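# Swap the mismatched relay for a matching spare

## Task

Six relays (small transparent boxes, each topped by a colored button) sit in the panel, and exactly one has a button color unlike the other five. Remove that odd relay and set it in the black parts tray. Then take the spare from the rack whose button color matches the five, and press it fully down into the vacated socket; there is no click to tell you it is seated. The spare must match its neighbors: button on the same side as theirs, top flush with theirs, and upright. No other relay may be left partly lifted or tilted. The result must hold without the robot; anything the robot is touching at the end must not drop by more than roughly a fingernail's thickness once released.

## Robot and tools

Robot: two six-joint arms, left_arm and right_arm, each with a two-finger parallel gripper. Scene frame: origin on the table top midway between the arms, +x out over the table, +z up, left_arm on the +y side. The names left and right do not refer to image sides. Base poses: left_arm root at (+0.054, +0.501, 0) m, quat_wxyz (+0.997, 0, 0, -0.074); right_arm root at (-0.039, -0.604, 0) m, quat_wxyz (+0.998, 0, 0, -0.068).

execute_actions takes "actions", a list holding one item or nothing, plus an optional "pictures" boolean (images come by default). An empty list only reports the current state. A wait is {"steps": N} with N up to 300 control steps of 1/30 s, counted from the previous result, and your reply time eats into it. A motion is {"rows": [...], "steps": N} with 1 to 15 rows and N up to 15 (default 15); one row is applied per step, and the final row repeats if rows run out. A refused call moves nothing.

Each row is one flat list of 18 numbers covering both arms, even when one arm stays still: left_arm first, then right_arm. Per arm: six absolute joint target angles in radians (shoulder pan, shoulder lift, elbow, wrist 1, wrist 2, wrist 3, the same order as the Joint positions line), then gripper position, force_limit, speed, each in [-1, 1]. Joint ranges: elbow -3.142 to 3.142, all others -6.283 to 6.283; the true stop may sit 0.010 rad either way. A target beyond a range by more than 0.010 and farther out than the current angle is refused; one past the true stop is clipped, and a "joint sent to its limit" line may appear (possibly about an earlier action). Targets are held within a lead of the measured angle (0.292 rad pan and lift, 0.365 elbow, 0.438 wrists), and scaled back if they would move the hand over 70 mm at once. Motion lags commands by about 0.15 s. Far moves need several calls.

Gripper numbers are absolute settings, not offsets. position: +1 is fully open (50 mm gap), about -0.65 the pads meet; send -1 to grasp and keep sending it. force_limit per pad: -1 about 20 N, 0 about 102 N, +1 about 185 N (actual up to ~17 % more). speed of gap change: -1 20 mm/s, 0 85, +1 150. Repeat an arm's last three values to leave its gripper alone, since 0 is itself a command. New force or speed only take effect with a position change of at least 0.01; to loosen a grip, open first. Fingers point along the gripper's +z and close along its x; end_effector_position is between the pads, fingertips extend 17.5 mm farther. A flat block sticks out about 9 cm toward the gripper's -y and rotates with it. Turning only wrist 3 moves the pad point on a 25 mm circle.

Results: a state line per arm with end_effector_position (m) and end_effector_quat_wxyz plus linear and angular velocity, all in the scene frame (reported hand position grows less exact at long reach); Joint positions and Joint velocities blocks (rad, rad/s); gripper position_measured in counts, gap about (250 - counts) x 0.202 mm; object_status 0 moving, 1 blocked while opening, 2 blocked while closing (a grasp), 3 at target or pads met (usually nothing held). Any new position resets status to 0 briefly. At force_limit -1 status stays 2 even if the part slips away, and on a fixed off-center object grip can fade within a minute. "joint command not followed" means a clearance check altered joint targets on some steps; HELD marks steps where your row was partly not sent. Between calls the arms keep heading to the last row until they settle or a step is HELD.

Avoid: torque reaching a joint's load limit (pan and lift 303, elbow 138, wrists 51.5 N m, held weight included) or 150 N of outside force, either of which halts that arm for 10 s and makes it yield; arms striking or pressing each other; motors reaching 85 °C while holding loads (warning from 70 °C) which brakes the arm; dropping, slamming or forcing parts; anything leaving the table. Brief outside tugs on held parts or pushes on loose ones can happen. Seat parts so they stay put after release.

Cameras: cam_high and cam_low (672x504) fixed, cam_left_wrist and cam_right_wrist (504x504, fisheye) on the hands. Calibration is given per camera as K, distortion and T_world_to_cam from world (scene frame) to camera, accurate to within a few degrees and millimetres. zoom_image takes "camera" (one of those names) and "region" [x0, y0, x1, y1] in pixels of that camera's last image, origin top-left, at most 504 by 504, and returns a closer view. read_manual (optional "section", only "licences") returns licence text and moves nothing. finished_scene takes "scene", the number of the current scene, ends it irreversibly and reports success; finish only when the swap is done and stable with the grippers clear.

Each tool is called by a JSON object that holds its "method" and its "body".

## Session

{"method": "execute_actions", "body": {"actions": []}}

Scene clock: 0.00 s of 7800.00 s.
left_arm: end_effector_position=(+0.8249, -0.5176, +0.1671) position_measured=3 object_status=3 end_effector_quat_wxyz=(-0.032, +0.977, -0.162, +0.132) end_effector_velocity=(-0.000, -0.000, +0.000) end_effector_angular_velocity=(+0.000, -0.000, -0.000) | right_arm: end_effector_position=(+0.2855, -0.7961, +0.1289) position_measured=3 object_status=3 end_effector_quat_wxyz=(-0.232, +0.948, -0.177, +0.125) end_effector_velocity=(+0.000, -0.000, +0.000) end_effector_angular_velocity=(-0.000, -0.000, +0.001)
Joint positions: left_arm=[ 2.156 -0.459  0.512 -1.722 -1.316  0.777] | right_arm=[ 1.843 -1.892  2.58  -1.875 -1.192  0.43 ]
Joint velocities: left_arm=[-0. -0.  0.  0.  0.  0.] | right_arm=[ 0.    -0.001 -0.001  0.001  0.    -0.001]
camera_calibration (this result's frames):
cam_left_wrist: T_world_to_cam=[[0.913688, -0.287133, 0.287627, -0.95761], [-0.337339, -0.930505, 0.142699, -0.215617], [0.226665, -0.22741, -0.947052, 0.00583607], [0, 0, 0, 1]] pos_world=[0.800898, -0.474267, 0.31173]
cam_right_wrist: T_world_to_cam=[[0.919129, -0.345805, 0.188735, -0.566008], [-0.293532, -0.920654, -0.257362, -0.605763], [0.262757, 0.181149, -0.947704, 0.339736], [0, 0, 0, 1]] pos_world=[0.253156, -0.814969, 0.272894]

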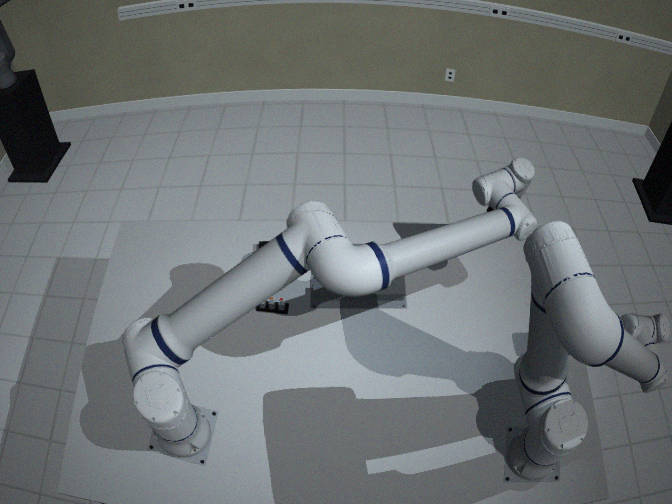

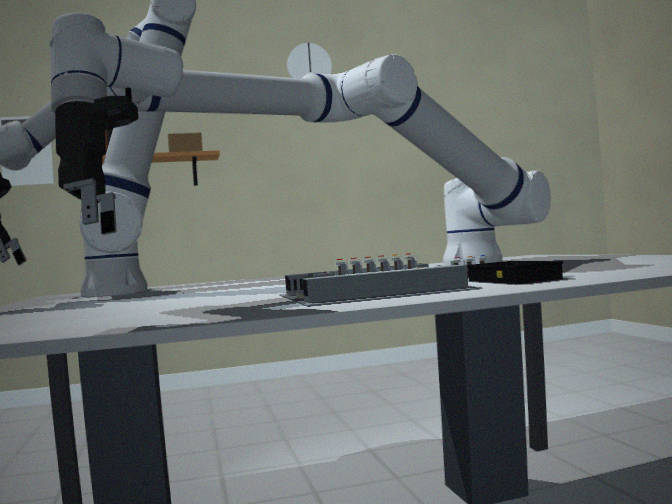

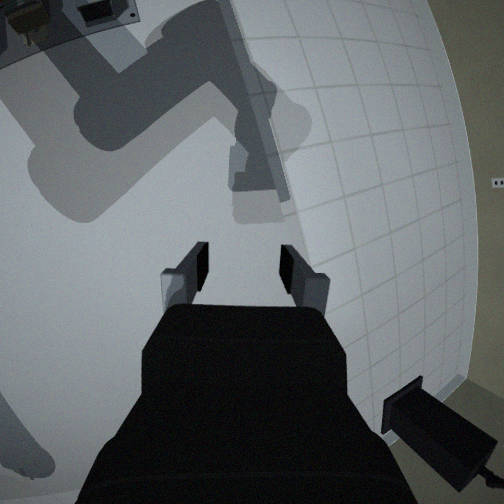

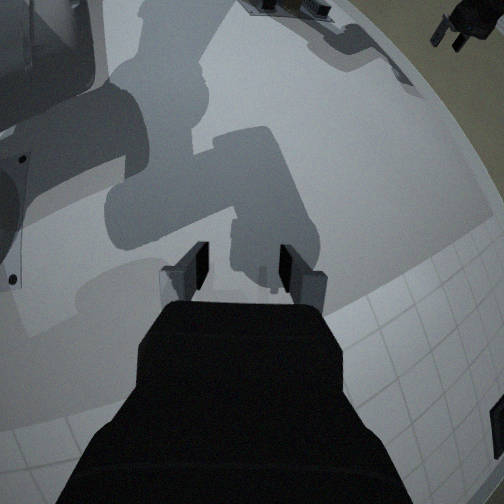

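{"method": "execute_actions", "body": {"actions": [{"rows":[[2.348,-1.458,1.836,-1.949,-1.571,3.771,1,-0.5,0,1.843,-1.892,2.58,-1.875,-1.192,0.43,1,0,0]],"steps":15}], "pictures": false}}

{"method": "execute_actions", "body": {"actions": [{"steps":100}]}}

{"method": "zoom_image", "body": {"camera": "cam_left_wrist", "region": [140,95,300,255]}}

{"method": "zoom_image", "body": {"camera": "cam_high", "region": [240,235,330,325]}}

Scene clock: 4.57 s of 7800.00 s.
left_arm: end_effector_position=(+0.8734, -0.3731, +0.2731) position_measured=3 object_status=3 end_effector_quat_wxyz=(+0.023, +0.945, -0.312, +0.095) end_effector_velocity=(-0.040, +0.335, +0.214) end_effector_angular_velocity=(+0.026, +0.067, -0.877) | right_arm: end_effector_position=(+0.2857, -0.7962, +0.1292) position_measured=3 object_status=3 end_effector_quat_wxyz=(-0.231, +0.948, -0.177, +0.125) end_effector_velocity=(-0.000, +0.001, -0.001) end_effector_angular_velocity=(+0.001, +0.002, +0.002)
Joint positions: left_arm=[ 2.283 -0.746  0.871 -1.872 -1.485  1.209] | right_arm=[ 1.843 -1.892  2.58  -1.875 -1.192  0.43 ]
Joint velocities: left_arm=[ 0.172 -0.689  0.858 -0.201 -0.226  1.028] | right_arm=[ 0.001  0.     0.001 -0.    -0.002  0.   ]
Steps of this call (steps 1 to 90: nothing new was sent; then 1.07 s passed at rest; steps 91 to 105: all 15 steps of this action). Readings (joint positions | what the end effector reports):
91: left_arm=[2.157 -0.461 0.514 -1.724 -1.317 0.780] | right_arm=[1.843 -1.892 2.580 -1.875 -1.192 0.430] | left_arm position_measured=3 object_status=3 | right_arm position_measured=3 object_status=3
92: left_arm=[2.165 -0.474 0.534 -1.735 -1.331 0.803] | right_arm=[1.843 -1.892 2.580 -1.875 -1.192 0.430] | left_arm position_measured=3 object_status=3 | right_arm position_measured=3 object_status=3
94: left_arm=[2.191 -0.513 0.577 -1.763 -1.361 0.857] | right_arm=[1.843 -1.892 2.580 -1.875 -1.192 0.430] | left_arm position_measured=3 object_status=3 | right_arm position_measured=3 object_status=3
98: left_arm=[2.230 -0.591 0.676 -1.810 -1.415 0.975] | right_arm=[1.843 -1.892 2.580 -1.875 -1.192 0.430] | left_arm position_measured=3 object_status=3 | right_arm position_measured=3 object_status=3
105: the state above

Scene clock: 7.90 s of 7800.00 s.
left_arm: end_effector_position=(+0.6195, -0.0006, +0.3001) position_measured=3 object_status=3 end_effector_quat_wxyz=(-0.000, +0.000, +1.000, -0.000) end_effector_velocity=(+0.001, +0.001, -0.001) end_effector_angular_velocity=(+0.001, +0.001, +0.001) | right_arm: end_effector_position=(+0.2857, -0.7962, +0.1292) position_measured=3 object_status=3 end_effector_quat_wxyz=(-0.231, +0.948, -0.177, +0.125) end_effector_velocity=(-0.000, +0.001, -0.000) end_effector_angular_velocity=(+0.000, +0.000, +0.001)
Joint positions: left_arm=[ 2.348 -1.458  1.836 -1.949 -1.571  3.771] | right_arm=[ 1.843 -1.892  2.58  -1.875 -1.192  0.43 ]
Joint velocities: left_arm=[0.001 0.001 0.    0.    0.    0.   ] | right_arm=[ 0.    -0.     0.001  0.    -0.    -0.001]
Steps of this call (steps 1 to 75: the robot went on to your last target; steps 76 to 100: nothing new was sent). Readings (joint positions | what the end effector reports):
1: left_arm=[2.288 -0.770 0.900 -1.879 -1.492 1.244] | right_arm=[1.843 -1.892 2.580 -1.875 -1.192 0.430] | left_arm position_measured=3 object_status=3 | right_arm position_measured=3 object_status=3
2: left_arm=[2.294 -0.793 0.930 -1.885 -1.499 1.279] | right_arm=[1.843 -1.892 2.580 -1.875 -1.192 0.430] | left_arm position_measured=3 object_status=3 | right_arm position_measured=3 object_status=3
4: left_arm=[2.303 -0.840 0.988 -1.895 -1.511 1.349] | right_arm=[1.843 -1.892 2.580 -1.875 -1.192 0.430] | left_arm position_measured=3 object_status=3 | right_arm position_measured=3 object_status=3
8: left_arm=[2.316 -0.933 1.105 -1.911 -1.529 1.489] | right_arm=[1.843 -1.892 2.580 -1.875 -1.192 0.430] | left_arm position_measured=3 object_status=3 | right_arm position_measured=3 object_status=3
100: the state above
All arms were judged still, so your last target was given up. Only a new action makes them travel on or press farther. Fingers that are still opening or closing keep moving.
camera_calibration (this result's frames):
cam_left_wrist: T_world_to_cam=[[-0.998523, -0.0394917, 0.0373034, 0.600118], [-0.0291014, 0.968694, 0.246544, -0.0437637], [-0.0458721, 0.245095, -0.968413, 0.471468], [0, 0, 0, 1]] pos_world=[0.619586, -0.049461, 0.444979]
cam_right_wrist: T_world_to_cam=[[0.918963, -0.346039, 0.189113, -0.566445], [-0.293712, -0.920614, -0.257298, -0.605576], [0.263135, 0.180903, -0.947647, 0.339624], [0, 0, 0, 1]] pos_world=[0.25331, -0.814953, 0.273151]

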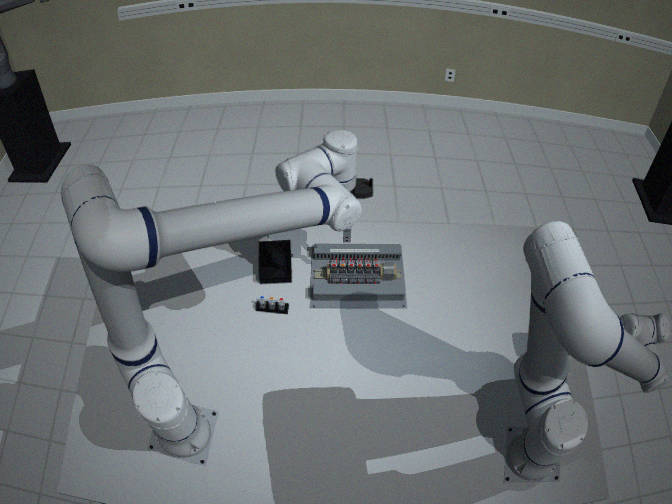

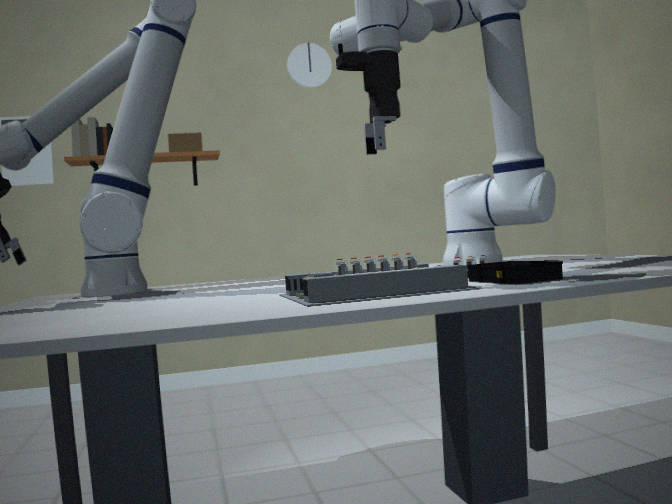

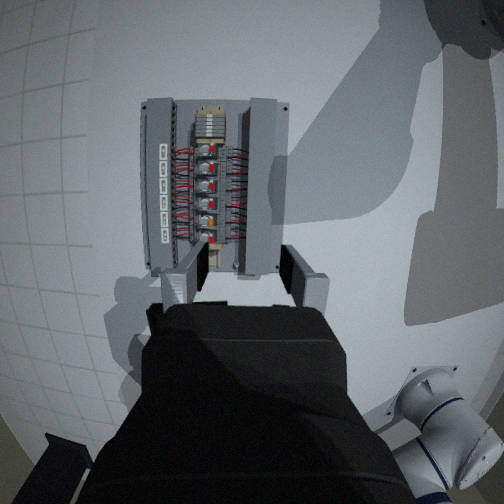

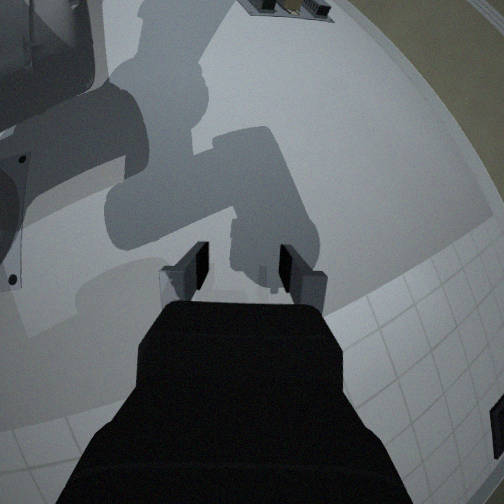

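Region (140, 95, 300, 255) of cam_left_wrist's 504x504 image, scaled by 3.150, with more detail than that image has.

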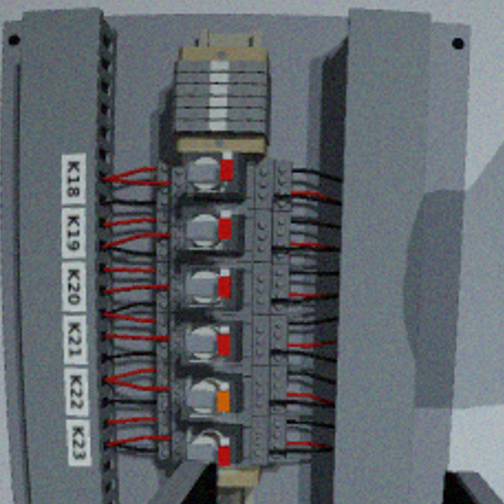

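Region (240, 235, 330, 325) of cam_high's 672x504 image, scaled by 5.600, with more detail than that image has.

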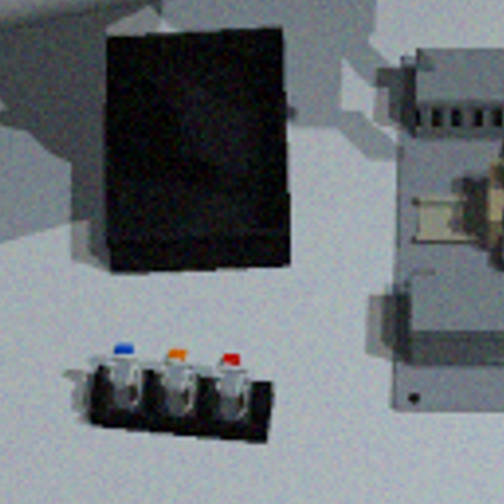

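{"method": "execute_actions", "body": {"actions": [{"rows":[[2.4143,-1.2001,1.9352,-2.3059,-1.571,3.8371,1,-0.5,0,1.843,-1.892,2.58,-1.875,-1.192,0.43,1,0,0]],"steps":15}], "pictures": false}}

{"method": "execute_actions", "body": {"actions": [{"steps":30}]}}

{"method": "zoom_image", "body": {"camera": "cam_left_wrist", "region": [180,190,320,310]}}

{"method": "zoom_image", "body": {"camera": "cam_low", "region": [330,220,450,300]}}

Scene clock: 15.40 s of 7800.00 s.
left_arm: end_effector_position=(+0.6731, -0.0017, +0.1205) position_measured=3 object_status=3 end_effector_quat_wxyz=(-0.000, +0.000, +1.000, +0.000) end_effector_velocity=(+0.052, +0.032, -0.254) end_effector_angular_velocity=(+0.007, +0.006, +0.001) | right_arm: end_effector_position=(+0.2857, -0.7962, +0.1292) position_measured=3 object_status=3 end_effector_quat_wxyz=(-0.231, +0.948, -0.177, +0.125) end_effector_velocity=(-0.000, +0.000, -0.000) end_effector_angular_velocity=(+0.001, -0.000, +0.001)
Joint positions: left_arm=[ 2.404 -1.238  1.921 -2.253 -1.571  3.827] | right_arm=[ 1.843 -1.892  2.58  -1.875 -1.192  0.43 ]
Joint velocities: left_arm=[ 0.079  0.31   0.12  -0.421 -0.     0.078] | right_arm=[-0.     0.     0.001  0.    -0.    -0.001]
Steps of this call (steps 1 to 90: nothing new was sent; then 4.00 s passed at rest; steps 91 to 105: all 15 steps of this action). Readings (joint positions | what the end effector reports):
91: left_arm=[2.348 -1.456 1.837 -1.952 -1.571 3.771] | right_arm=[1.843 -1.892 2.580 -1.875 -1.192 0.430] | left_arm position_measured=3 object_status=3 | right_arm position_measured=3 object_status=3
92: left_arm=[2.352 -1.443 1.841 -1.973 -1.571 3.775] | right_arm=[1.843 -1.892 2.580 -1.875 -1.192 0.430] | left_arm position_measured=3 object_status=3 | right_arm position_measured=3 object_status=3
94: left_arm=[2.361 -1.409 1.856 -2.016 -1.571 3.784] | right_arm=[1.843 -1.892 2.580 -1.875 -1.192 0.430] | left_arm position_measured=3 object_status=3 | right_arm position_measured=3 object_status=3
98: left_arm=[2.377 -1.346 1.879 -2.104 -1.571 3.800] | right_arm=[1.843 -1.892 2.580 -1.875 -1.192 0.430] | left_arm position_measured=3 object_status=3 | right_arm position_measured=3 object_status=3
105: the state above

Scene clock: 16.40 s of 7800.00 s.
left_arm: end_effector_position=(+0.6795, +0.0023, +0.0900) position_measured=3 object_status=3 end_effector_quat_wxyz=(-0.000, +0.000, +1.000, -0.000) end_effector_velocity=(+0.000, +0.001, -0.001) end_effector_angular_velocity=(+0.001, +0.001, +0.001) | right_arm: end_effector_position=(+0.2857, -0.7962, +0.1292) position_measured=3 object_status=3 end_effector_quat_wxyz=(-0.231, +0.948, -0.177, +0.125) end_effector_velocity=(-0.000, -0.000, +0.000) end_effector_angular_velocity=(-0.001, -0.000, +0.002)
Joint positions: left_arm=[ 2.414 -1.2    1.935 -2.306 -1.571  3.837] | right_arm=[ 1.843 -1.892  2.58  -1.875 -1.192  0.43 ]
Joint velocities: left_arm=[ 0.001  0.     0.001  0.     0.    -0.   ] | right_arm=[ 0.    -0.    -0.001 -0.    -0.001 -0.001]
Steps of this call (steps 1 to 30: the robot went on to your last target). Readings (joint positions | what the end effector reports):
1: left_arm=[2.407 -1.229 1.924 -2.265 -1.571 3.830] | right_arm=[1.843 -1.892 2.580 -1.875 -1.192 0.430] | left_arm position_measured=3 object_status=3 | right_arm position_measured=3 object_status=3
2: left_arm=[2.409 -1.222 1.927 -2.275 -1.571 3.831] | right_arm=[1.843 -1.892 2.580 -1.875 -1.192 0.430] | left_arm position_measured=3 object_status=3 | right_arm position_measured=3 object_status=3
4: left_arm=[2.411 -1.213 1.930 -2.288 -1.571 3.834] | right_arm=[1.843 -1.892 2.580 -1.875 -1.192 0.430] | left_arm position_measured=3 object_status=3 | right_arm position_measured=3 object_status=3
8: left_arm=[2.413 -1.205 1.933 -2.300 -1.571 3.836] | right_arm=[1.843 -1.892 2.580 -1.875 -1.192 0.430] | left_arm position_measured=3 object_status=3 | right_arm position_measured=3 object_status=3
30: the state above
All arms were judged still, so your last target was given up. Only a new action makes them travel on or press farther. Fingers that are still opening or closing keep moving.
camera_calibration (this result's frames):
cam_left_wrist: T_world_to_cam=[[-0.998511, -0.0396967, 0.0374053, 0.667977], [-0.0292682, 0.968652, 0.246693, 0.00706882], [-0.0460257, 0.245231, -0.968371, 0.270151], [0, 0, 0, 1]] pos_world=[0.679624, -0.0465801, 0.234876]
cam_right_wrist: T_world_to_cam=[[0.918963, -0.346039, 0.189113, -0.566445], [-0.293712, -0.920615, -0.257298, -0.605576], [0.263135, 0.180903, -0.947647, 0.339623], [0, 0, 0, 1]] pos_world=[0.25331, -0.814953, 0.273151]

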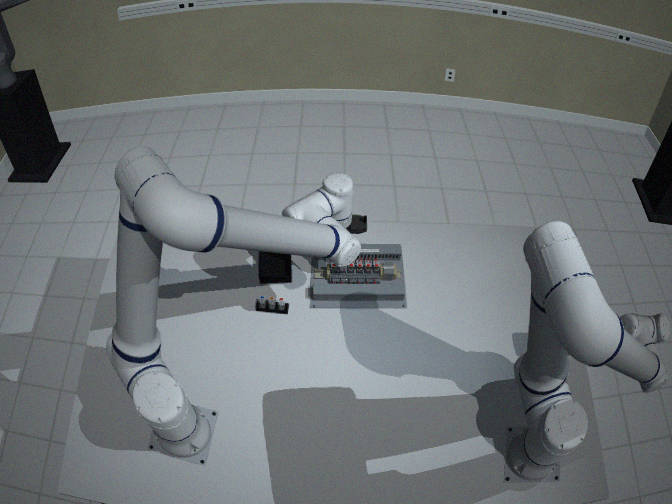

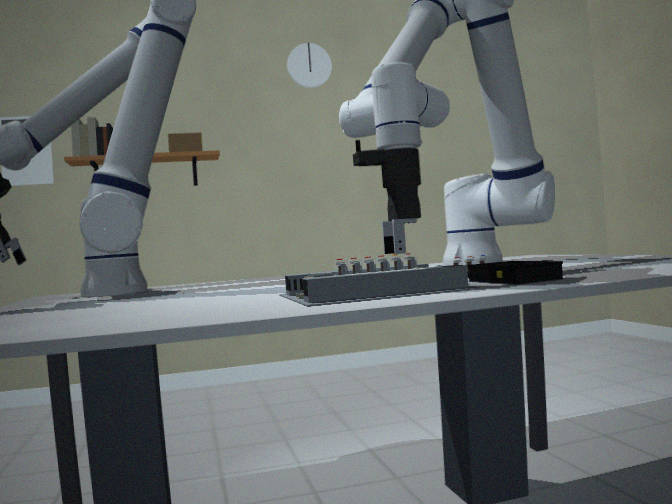

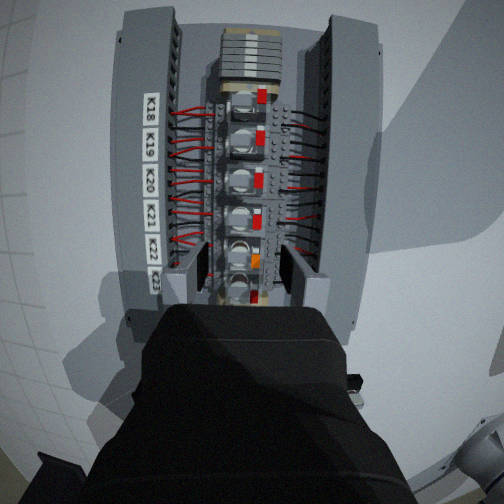

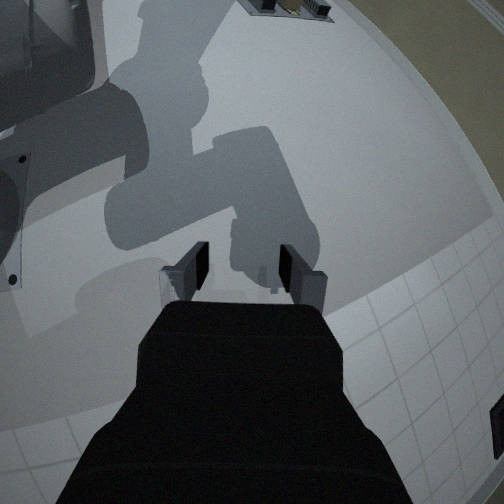

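Region (180, 190, 320, 310) of cam_left_wrist's 504x504 image, scaled by 3.600, with more detail than that image has; it fills the top 432 rows of this view, and the rest is white.

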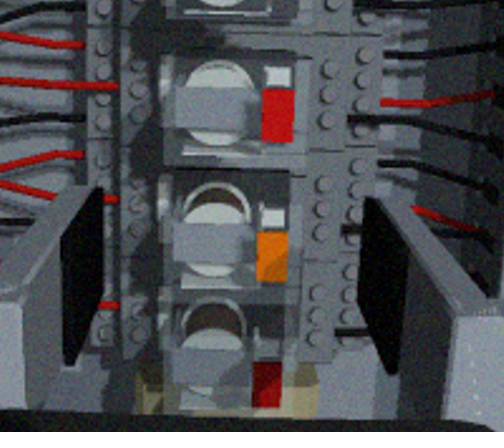

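Region (330, 220, 450, 300) of cam_low's 672x504 image, scaled by 4.200, with more detail than that image has.

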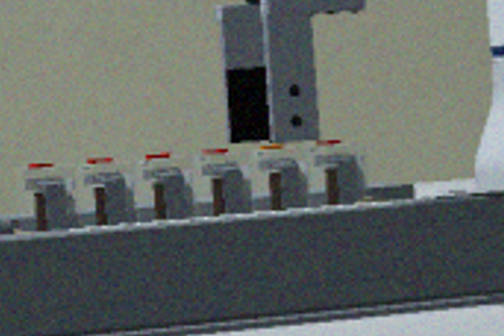

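{"method": "execute_actions", "body": {"actions": [{"rows":[[2.4143,-1.1703,1.9488,-2.3493,-1.571,3.8371,1,-0.5,0,1.843,-1.892,2.58,-1.875,-1.192,0.43,1,0,0]],"steps":15}], "pictures": false}}

{"method": "execute_actions", "body": {"actions": [{"rows":[[2.4143,-1.1703,1.9488,-2.3493,-1.571,3.8371,-1,-0.5,-0.5,1.843,-1.892,2.58,-1.875,-1.192,0.43,1,0,0]],"steps":15}], "pictures": false}}

{"method": "execute_actions", "body": {"actions": [{"steps":10}]}}

{"method": "zoom_image", "body": {"camera": "cam_left_wrist", "region": [180,190,320,310]}}

{"method": "execute_actions", "body": {"actions": [{"rows":[[2.4143,-1.1775,1.9456,-2.3389,-1.571,3.8371,-1,-0.5,-0.5,1.843,-1.892,2.58,-1.875,-1.192,0.43,1,0,0]],"steps":8}], "pictures": false}}

{"method": "execute_actions", "body": {"actions": [{"rows":[[2.4143,-1.188,1.9408,-2.3236,-1.571,3.8371,-1,-0.5,-0.5,1.843,-1.892,2.58,-1.875,-1.192,0.43,1,0,0]],"steps":8}], "pictures": false}}

{"method": "execute_actions", "body": {"actions": [{"rows":[[2.4143,-1.2449,1.9098,-2.2357,-1.571,3.8371,-1,-0.5,-0.5,1.843,-1.892,2.58,-1.875,-1.192,0.43,1,0,0]],"steps":15}]}}

{"method": "zoom_image", "body": {"camera": "cam_low", "region": [330,200,450,280]}}

{"method": "execute_actions", "body": {"actions": [{"rows":[[2.655,-1.394,2.111,-2.288,-1.571,4.078,-1,-0.5,-0.5,1.843,-1.892,2.58,-1.875,-1.192,0.43,1,0,0]],"steps":15}], "pictures": false}}

{"method": "execute_actions", "body": {"actions": [{"steps":22}]}}

Scene clock: 27.93 s of 7800.00 s.
left_arm: end_effector_position=(+0.6796, +0.0023, +0.0657) position_measured=3 object_status=3 end_effector_quat_wxyz=(-0.000, +0.000, +1.000, -0.000) end_effector_velocity=(-0.000, -0.000, -0.004) end_effector_angular_velocity=(-0.000, -0.001, -0.000) | right_arm: end_effector_position=(+0.2857, -0.7962, +0.1292) position_measured=3 object_status=3 end_effector_quat_wxyz=(-0.231, +0.948, -0.177, +0.125) end_effector_velocity=(+0.000, +0.001, +0.000) end_effector_angular_velocity=(+0.001, -0.001, +0.000)
Joint positions: left_arm=[ 2.414 -1.171  1.948 -2.348 -1.571  3.837] | right_arm=[ 1.843 -1.892  2.58  -1.875 -1.192  0.43 ]
Joint velocities: left_arm=[-0.001  0.005  0.002 -0.008  0.    -0.   ] | right_arm=[ 0.001 -0.001  0.     0.001  0.001 -0.   ]
Steps of this call (steps 1 to 90: nothing new was sent; then 8.03 s passed at rest; steps 91 to 105: all 15 steps of this action). Readings (joint positions | what the end effector reports):
91: left_arm=[2.414 -1.199 1.936 -2.307 -1.571 3.837] | right_arm=[1.843 -1.892 2.580 -1.875 -1.192 0.430] | left_arm position_measured=3 object_status=3 | right_arm position_measured=3 object_status=3
92: left_arm=[2.414 -1.194 1.938 -2.317 -1.571 3.837] | right_arm=[1.843 -1.892 2.580 -1.875 -1.192 0.430] | left_arm position_measured=3 object_status=3 | right_arm position_measured=3 object_status=3
94: left_arm=[2.414 -1.183 1.943 -2.330 -1.571 3.837] | right_arm=[1.843 -1.892 2.580 -1.875 -1.192 0.430] | left_arm position_measured=3 object_status=3 | right_arm position_measured=3 object_status=3
98: left_arm=[2.414 -1.175 1.947 -2.343 -1.571 3.837] | right_arm=[1.843 -1.892 2.580 -1.875 -1.192 0.430] | left_arm position_measured=3 object_status=3 | right_arm position_measured=3 object_status=3
105: the state above

Scene clock: 28.43 s of 7800.00 s.
left_arm: end_effector_position=(+0.6795, +0.0023, +0.0651) position_measured=117 object_status=0 end_effector_quat_wxyz=(-0.000, +0.000, +1.000, -0.000) end_effector_velocity=(+0.000, +0.000, +0.001) end_effector_angular_velocity=(-0.001, -0.001, +0.000) | right_arm: end_effector_position=(+0.2857, -0.7962, +0.1292) position_measured=3 object_status=3 end_effector_quat_wxyz=(-0.231, +0.948, -0.177, +0.125) end_effector_velocity=(+0.001, +0.001, +0.000) end_effector_angular_velocity=(+0.002, -0.001, -0.000)
Joint positions: left_arm=[ 2.414 -1.17   1.949 -2.349 -1.571  3.837] | right_arm=[ 1.843 -1.892  2.58  -1.875 -1.192  0.43 ]
Joint velocities: left_arm=[ 0.    -0.002  0.    -0.     0.     0.   ] | right_arm=[ 0.001 -0.001  0.001  0.002  0.002  0.   ]
Steps of this call (steps 1 to 15: all 15 steps of this action). Readings (joint positions | what the end effector reports):
1: left_arm=[2.414 -1.171 1.949 -2.349 -1.571 3.837] | right_arm=[1.843 -1.892 2.580 -1.875 -1.192 0.430] | left_arm position_measured=8 object_status=0 | right_arm position_measured=3 object_status=3
2: left_arm=[2.414 -1.171 1.949 -2.349 -1.571 3.837] | right_arm=[1.843 -1.892 2.580 -1.875 -1.192 0.430] | left_arm position_measured=16 object_status=0 | right_arm position_measured=3 object_status=3
4: left_arm=[2.414 -1.171 1.949 -2.349 -1.571 3.837] | right_arm=[1.843 -1.892 2.580 -1.875 -1.192 0.430] | left_arm position_measured=34 object_status=0 | right_arm position_measured=3 object_status=3
8: left_arm=[2.414 -1.170 1.949 -2.349 -1.571 3.837] | right_arm=[1.843 -1.892 2.580 -1.875 -1.192 0.430] | left_arm position_measured=68 object_status=0 | right_arm position_measured=3 object_status=3
15: the state above

Scene clock: 28.77 s of 7800.00 s.
left_arm: end_effector_position=(+0.6795, +0.0023, +0.0651) position_measured=117 object_status=2 end_effector_quat_wxyz=(-0.000, +0.000, +1.000, -0.000) end_effector_velocity=(+0.000, +0.000, +0.001) end_effector_angular_velocity=(-0.001, -0.000, -0.000) | right_arm: end_effector_position=(+0.2857, -0.7962, +0.1292) position_measured=3 object_status=3 end_effector_quat_wxyz=(-0.231, +0.948, -0.177, +0.125) end_effector_velocity=(-0.000, +0.001, -0.000) end_effector_angular_velocity=(+0.001, +0.001, -0.001)
Joint positions: left_arm=[ 2.414 -1.17   1.949 -2.349 -1.571  3.837] | right_arm=[ 1.843 -1.892  2.58  -1.875 -1.192  0.43 ]
Joint velocities: left_arm=[ 0.001 -0.001 -0.     0.    -0.     0.001] | right_arm=[ 0.    -0.     0.001 -0.    -0.     0.001]
Steps of this call (steps 1 to 10: the robot went on to your last target). Readings (joint positions | what the end effector reports):
1: left_arm=[2.414 -1.170 1.949 -2.349 -1.571 3.837] | right_arm=[1.843 -1.892 2.580 -1.875 -1.192 0.430] | left_arm position_measured=117 object_status=0 | right_arm position_measured=3 object_status=3
2: left_arm=[2.414 -1.170 1.949 -2.349 -1.571 3.837] | right_arm=[1.843 -1.892 2.580 -1.875 -1.192 0.430] | left_arm position_measured=117 object_status=0 | right_arm position_measured=3 object_status=3
4: left_arm=[2.414 -1.170 1.949 -2.349 -1.571 3.837] | right_arm=[1.843 -1.892 2.580 -1.875 -1.192 0.430] | left_arm position_measured=117 object_status=0 | right_arm position_measured=3 object_status=3
8: left_arm=[2.414 -1.170 1.949 -2.349 -1.571 3.837] | right_arm=[1.843 -1.892 2.580 -1.875 -1.192 0.430] | left_arm position_measured=117 object_status=2 | right_arm position_measured=3 object_status=3
10: the state above
camera_calibration (this result's frames):
cam_left_wrist: T_world_to_cam=[[-0.998512, -0.0396984, 0.0373922, 0.668896], [-0.0292726, 0.968649, 0.246703, 0.0131865], [-0.0460136, 0.245241, -0.96837, 0.246006], [0, 0, 0, 1]] pos_world=[0.679606, -0.0465498, 0.20996]
cam_right_wrist: T_world_to_cam=[[0.918963, -0.346039, 0.189113, -0.566445], [-0.293712, -0.920614, -0.257298, -0.605576], [0.263135, 0.180903, -0.947647, 0.339623], [0, 0, 0, 1]] pos_world=[0.25331, -0.814953, 0.273151]

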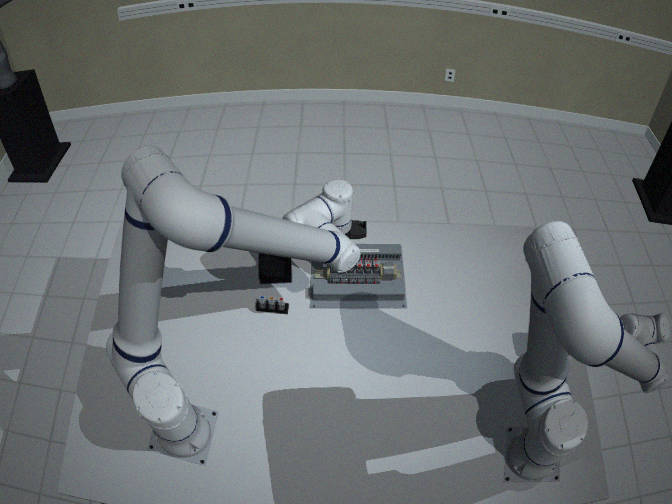

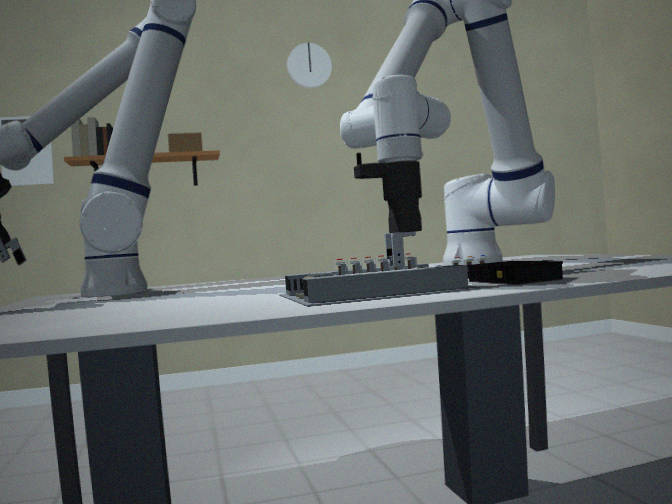

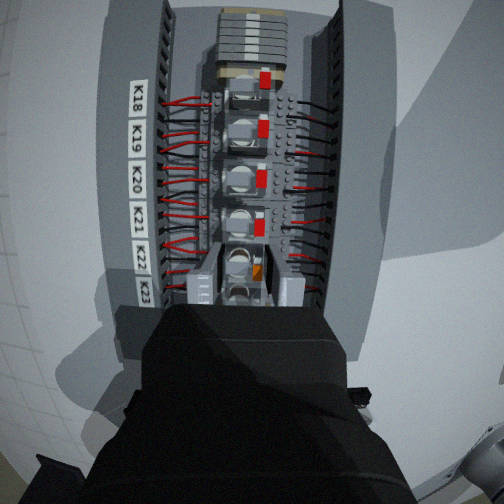

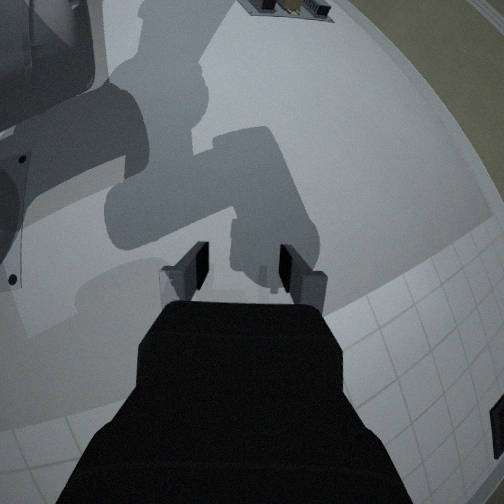

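Region (180, 190, 320, 310) of cam_left_wrist's 504x504 image, scaled by 3.600, with more detail than that image has; it fills the top 432 rows of this view, and the rest is white.

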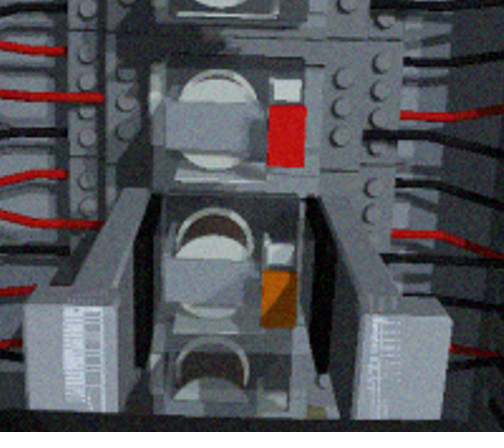

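Scene clock: 29.03 s of 7800.00 s.
left_arm: end_effector_position=(+0.6795, +0.0023, +0.0700) position_measured=117 object_status=2 end_effector_quat_wxyz=(-0.000, +0.000, +1.000, +0.000) end_effector_velocity=(-0.000, -0.001, +0.010) end_effector_angular_velocity=(-0.002, -0.002, -0.002) | right_arm: end_effector_position=(+0.2857, -0.7962, +0.1292) position_measured=3 object_status=3 end_effector_quat_wxyz=(-0.231, +0.948, -0.177, +0.125) end_effector_velocity=(+0.000, -0.000, +0.000) end_effector_angular_velocity=(-0.000, +0.000, -0.000)
Joint positions: left_arm=[ 2.414 -1.176  1.946 -2.34  -1.571  3.837] | right_arm=[ 1.843 -1.892  2.58  -1.875 -1.192  0.43 ]
Joint velocities: left_arm=[-0.002 -0.011 -0.004  0.013  0.     0.   ] | right_arm=[ 0.     0.    -0.001 -0.    -0.     0.001]
Steps of this call (steps 1 to 8: all 8 steps of this action). Readings (joint positions | what the end effector reports):
1: left_arm=[2.414 -1.170 1.949 -2.349 -1.571 3.837] | right_arm=[1.843 -1.892 2.580 -1.875 -1.192 0.430] | left_arm position_measured=117 object_status=2 | right_arm position_measured=3 object_status=3
2: left_arm=[2.414 -1.172 1.949 -2.347 -1.571 3.837] | right_arm=[1.843 -1.892 2.580 -1.875 -1.192 0.430] | left_arm position_measured=117 object_status=2 | right_arm position_measured=3 object_status=3
4: left_arm=[2.414 -1.174 1.948 -2.343 -1.571 3.837] | right_arm=[1.843 -1.892 2.580 -1.875 -1.192 0.430] | left_arm position_measured=117 object_status=2 | right_arm position_measured=3 object_status=3
8: the state above

Scene clock: 29.30 s of 7800.00 s.
left_arm: end_effector_position=(+0.6796, +0.0022, +0.0784) position_measured=117 object_status=2 end_effector_quat_wxyz=(-0.000, +0.000, +1.000, -0.000) end_effector_velocity=(-0.000, +0.000, +0.011) end_effector_angular_velocity=(+0.000, +0.000, -0.000) | right_arm: end_effector_position=(+0.2857, -0.7962, +0.1292) position_measured=3 object_status=3 end_effector_quat_wxyz=(-0.231, +0.948, -0.177, +0.125) end_effector_velocity=(-0.000, +0.000, -0.000) end_effector_angular_velocity=(+0.000, +0.002, +0.001)
Joint positions: left_arm=[ 2.414 -1.186  1.942 -2.326 -1.571  3.837] | right_arm=[ 1.843 -1.892  2.58  -1.875 -1.192  0.43 ]
Joint velocities: left_arm=[-0.    -0.013 -0.006  0.02  -0.     0.   ] | right_arm=[ 0.     0.001  0.    -0.    -0.002 -0.   ]
Steps of this call (steps 1 to 8: all 8 steps of this action). Readings (joint positions | what the end effector reports):
1: left_arm=[2.414 -1.177 1.946 -2.340 -1.571 3.837] | right_arm=[1.843 -1.892 2.580 -1.875 -1.192 0.430] | left_arm position_measured=117 object_status=2 | right_arm position_measured=3 object_status=3
2: left_arm=[2.414 -1.179 1.945 -2.336 -1.571 3.837] | right_arm=[1.843 -1.892 2.580 -1.875 -1.192 0.430] | left_arm position_measured=117 object_status=2 | right_arm position_measured=3 object_status=3
4: left_arm=[2.414 -1.183 1.943 -2.331 -1.571 3.837] | right_arm=[1.843 -1.892 2.580 -1.875 -1.192 0.430] | left_arm position_measured=117 object_status=2 | right_arm position_measured=3 object_status=3
8: the state above

Scene clock: 29.80 s of 7800.00 s.
left_arm: end_effector_position=(+0.6795, +0.0023, +0.1288) position_measured=117 object_status=2 end_effector_quat_wxyz=(-0.000, +0.000, +1.000, -0.000) end_effector_velocity=(-0.001, -0.001, +0.010) end_effector_angular_velocity=(-0.000, -0.000, -0.001) | right_arm: end_effector_position=(+0.2857, -0.7962, +0.1292) position_measured=3 object_status=3 end_effector_quat_wxyz=(-0.231, +0.948, -0.177, +0.125) end_effector_velocity=(-0.000, +0.000, -0.000) end_effector_angular_velocity=(+0.001, +0.002, -0.000)
Joint positions: left_arm=[ 2.414 -1.244  1.911 -2.238 -1.571  3.837] | right_arm=[ 1.843 -1.892  2.58  -1.875 -1.192  0.43 ]
Joint velocities: left_arm=[-0.002 -0.011 -0.006  0.016 -0.    -0.   ] | right_arm=[-0.     0.001 -0.     0.001 -0.001  0.001]
Steps of this call (steps 1 to 15: all 15 steps of this action). Readings (joint positions | what the end effector reports):
1: left_arm=[2.414 -1.188 1.941 -2.323 -1.571 3.837] | right_arm=[1.843 -1.892 2.580 -1.875 -1.192 0.430] | left_arm position_measured=117 object_status=2 | right_arm position_measured=3 object_status=3
2: left_arm=[2.414 -1.199 1.936 -2.303 -1.571 3.837] | right_arm=[1.843 -1.892 2.580 -1.875 -1.192 0.430] | left_arm position_measured=117 object_status=2 | right_arm position_measured=3 object_status=3
4: left_arm=[2.414 -1.220 1.922 -2.276 -1.571 3.837] | right_arm=[1.843 -1.892 2.580 -1.875 -1.192 0.430] | left_arm position_measured=117 object_status=2 | right_arm position_measured=3 object_status=3
8: left_arm=[2.414 -1.236 1.915 -2.249 -1.571 3.837] | right_arm=[1.843 -1.892 2.580 -1.875 -1.192 0.430] | left_arm position_measured=117 object_status=2 | right_arm position_measured=3 object_status=3
15: the state above
camera_calibration (this result's frames):
cam_left_wrist: T_world_to_cam=[[-0.998512, -0.0396521, 0.0374284, 0.666482], [-0.029218, 0.968646, 0.24672, -0.00256513], [-0.0460378, 0.24526, -0.968364, 0.307768], [0, 0, 0, 1]] pos_world=[0.679584, -0.0465709, 0.273719]
cam_right_wrist: T_world_to_cam=[[0.918963, -0.346039, 0.189113, -0.566444], [-0.293712, -0.920615, -0.257298, -0.605576], [0.263135, 0.180903, -0.947647, 0.339624], [0, 0, 0, 1]] pos_world=[0.25331, -0.814953, 0.273151]

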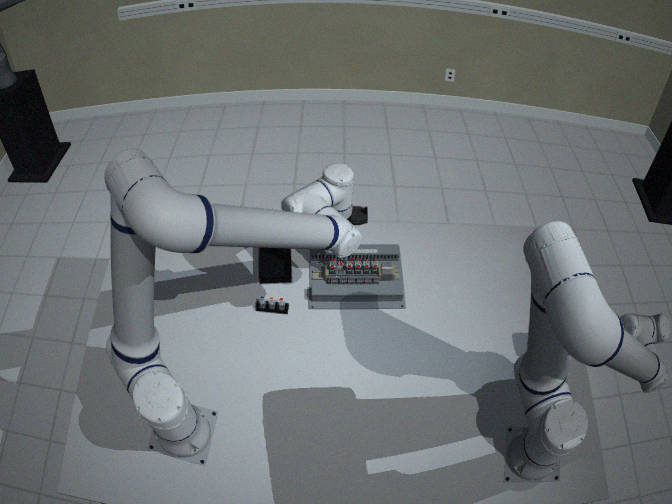

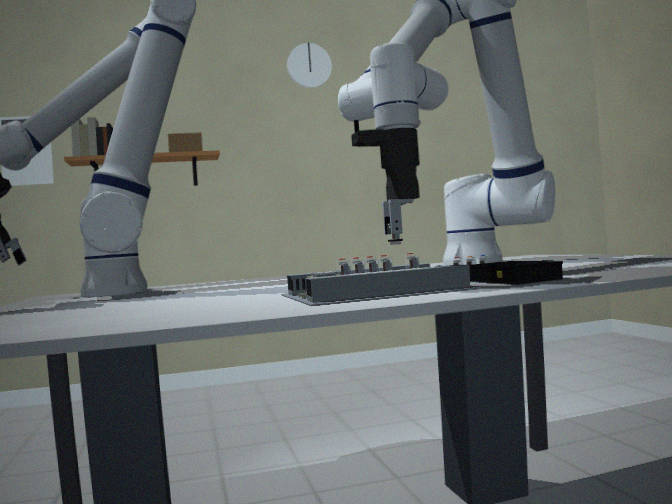

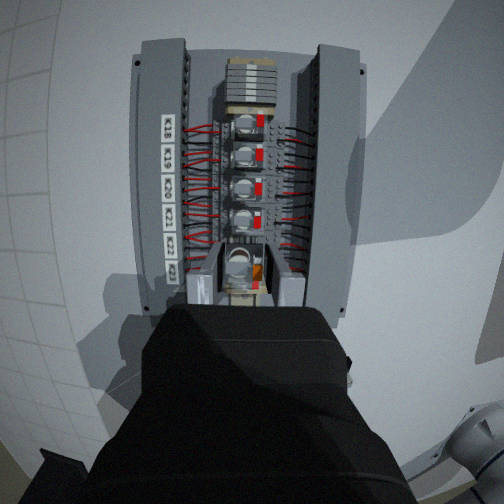

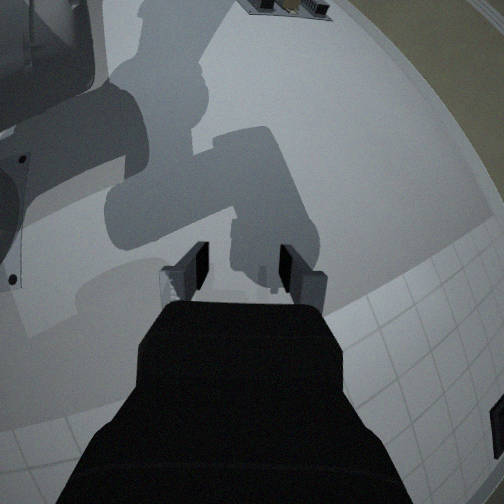

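Region (330, 200, 450, 280) of cam_low's 672x504 image, scaled by 4.200, with more detail than that image has.

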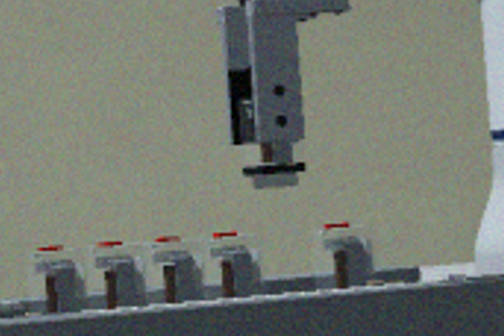

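Scene clock: 30.30 s of 7800.00 s.
left_arm: end_effector_position=(+0.6915, +0.1922, +0.1306) position_measured=117 object_status=2 end_effector_quat_wxyz=(-0.000, +0.000, +1.000, -0.000) end_effector_velocity=(-0.024, +0.304, -0.005) end_effector_angular_velocity=(+0.001, +0.001, +0.004) | right_arm: end_effector_position=(+0.2857, -0.7962, +0.1292) position_measured=3 object_status=3 end_effector_quat_wxyz=(-0.231, +0.948, -0.177, +0.125) end_effector_velocity=(-0.000, +0.000, -0.001) end_effector_angular_velocity=(+0.000, +0.002, +0.001)
Joint positions: left_arm=[ 2.615 -1.369  2.077 -2.279 -1.571  4.038] | right_arm=[ 1.843 -1.892  2.58  -1.875 -1.192  0.43 ]
Joint velocities: left_arm=[ 0.329 -0.206  0.276 -0.068 -0.     0.325] | right_arm=[ 0.     0.001  0.    -0.001 -0.002 -0.   ]
Steps of this call (steps 1 to 15: all 15 steps of this action). Readings (joint positions | what the end effector reports):
1: left_arm=[2.416 -1.245 1.911 -2.238 -1.571 3.839] | right_arm=[1.843 -1.892 2.580 -1.875 -1.192 0.430] | left_arm position_measured=117 object_status=2 | right_arm position_measured=3 object_status=3
2: left_arm=[2.429 -1.253 1.922 -2.241 -1.571 3.853] | right_arm=[1.843 -1.892 2.580 -1.875 -1.192 0.430] | left_arm position_measured=117 object_status=2 | right_arm position_measured=3 object_status=3
4: left_arm=[2.459 -1.271 1.947 -2.246 -1.571 3.882] | right_arm=[1.843 -1.892 2.580 -1.875 -1.192 0.430] | left_arm position_measured=117 object_status=2 | right_arm position_measured=3 object_status=3
8: left_arm=[2.515 -1.307 1.994 -2.259 -1.571 3.938] | right_arm=[1.843 -1.892 2.580 -1.875 -1.192 0.430] | left_arm position_measured=117 object_status=2 | right_arm position_measured=3 object_status=3
15: the state above

Scene clock: 31.03 s of 7800.00 s.
left_arm: end_effector_position=(+0.6877, +0.2289, +0.1299) position_measured=117 object_status=2 end_effector_quat_wxyz=(+0.000, +0.000, +1.000, -0.000) end_effector_velocity=(-0.000, +0.001, +0.000) end_effector_angular_velocity=(-0.000, -0.000, -0.001) | right_arm: end_effector_position=(+0.2857, -0.7962, +0.1292) position_measured=3 object_status=3 end_effector_quat_wxyz=(-0.231, +0.948, -0.177, +0.125) end_effector_velocity=(-0.000, +0.001, -0.000) end_effector_angular_velocity=(+0.003, +0.002, +0.000)
Joint positions: left_arm=[ 2.655 -1.394  2.111 -2.288 -1.571  4.078] | right_arm=[ 1.843 -1.892  2.58  -1.875 -1.192  0.43 ]
Joint velocities: left_arm=[ 0.001 -0.001  0.001 -0.     0.     0.001] | right_arm=[ 0.001  0.     0.     0.002 -0.001  0.001]
Steps of this call (steps 1 to 22: the robot went on to your last target). Readings (joint positions | what the end effector reports):
1: left_arm=[2.624 -1.375 2.085 -2.281 -1.571 4.047] | right_arm=[1.843 -1.892 2.580 -1.875 -1.192 0.430] | left_arm position_measured=117 object_status=2 | right_arm position_measured=3 object_status=3
2: left_arm=[2.632 -1.379 2.091 -2.283 -1.571 4.054] | right_arm=[1.843 -1.892 2.580 -1.875 -1.192 0.430] | left_arm position_measured=117 object_status=2 | right_arm position_measured=3 object_status=3
4: left_arm=[2.641 -1.385 2.099 -2.285 -1.571 4.064] | right_arm=[1.843 -1.892 2.580 -1.875 -1.192 0.430] | left_arm position_measured=117 object_status=2 | right_arm position_measured=3 object_status=3
8: left_arm=[2.650 -1.391 2.107 -2.287 -1.571 4.073] | right_arm=[1.843 -1.892 2.580 -1.875 -1.192 0.430] | left_arm position_measured=117 object_status=2 | right_arm position_measured=3 object_status=3
22: the state above
camera_calibration (this result's frames):
cam_left_wrist: T_world_to_cam=[[-0.998527, -0.0394863, 0.0372191, 0.68361], [-0.0291172, 0.968696, 0.246538, -0.222148], [-0.0457888, 0.245091, -0.968418, 0.2535], [0, 0, 0, 1]] pos_world=[0.687742, 0.180057, 0.274818]
cam_right_wrist: T_world_to_cam=[[0.918963, -0.346039, 0.189113, -0.566445], [-0.293712, -0.920614, -0.257298, -0.605576], [0.263135, 0.180903, -0.947647, 0.339624], [0, 0, 0, 1]] pos_world=[0.25331, -0.814953, 0.273151]

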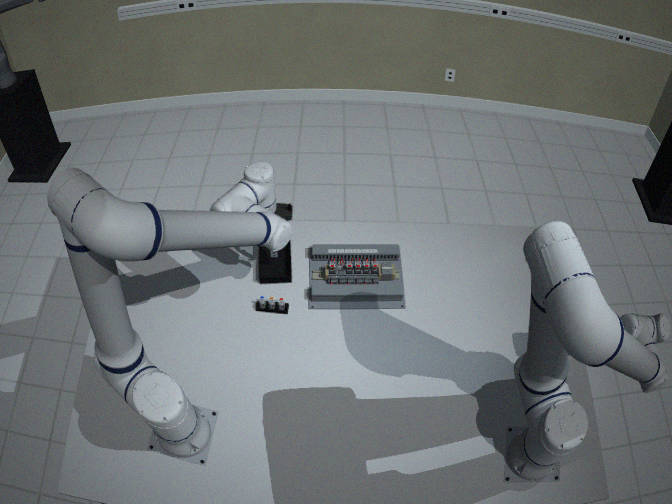

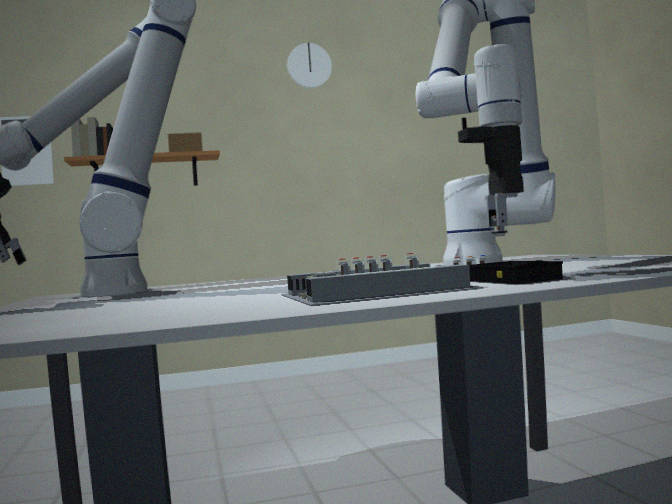

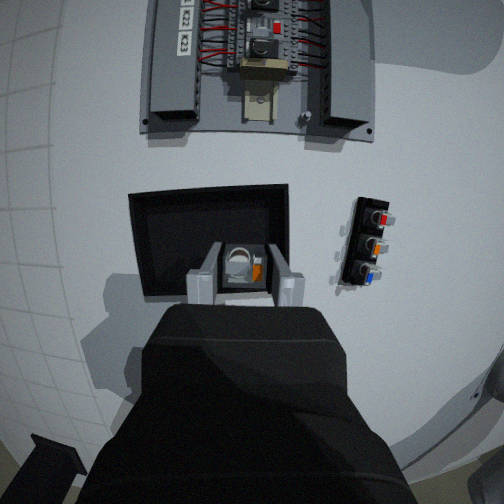

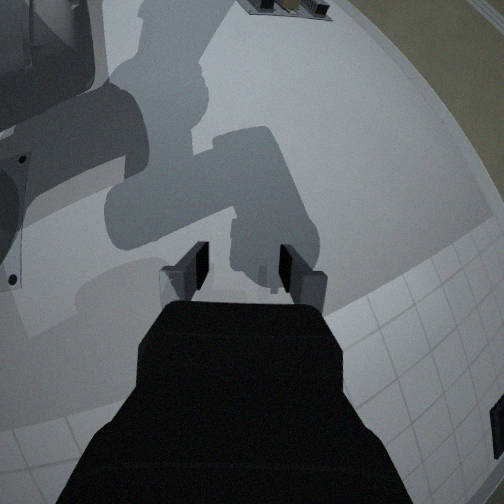

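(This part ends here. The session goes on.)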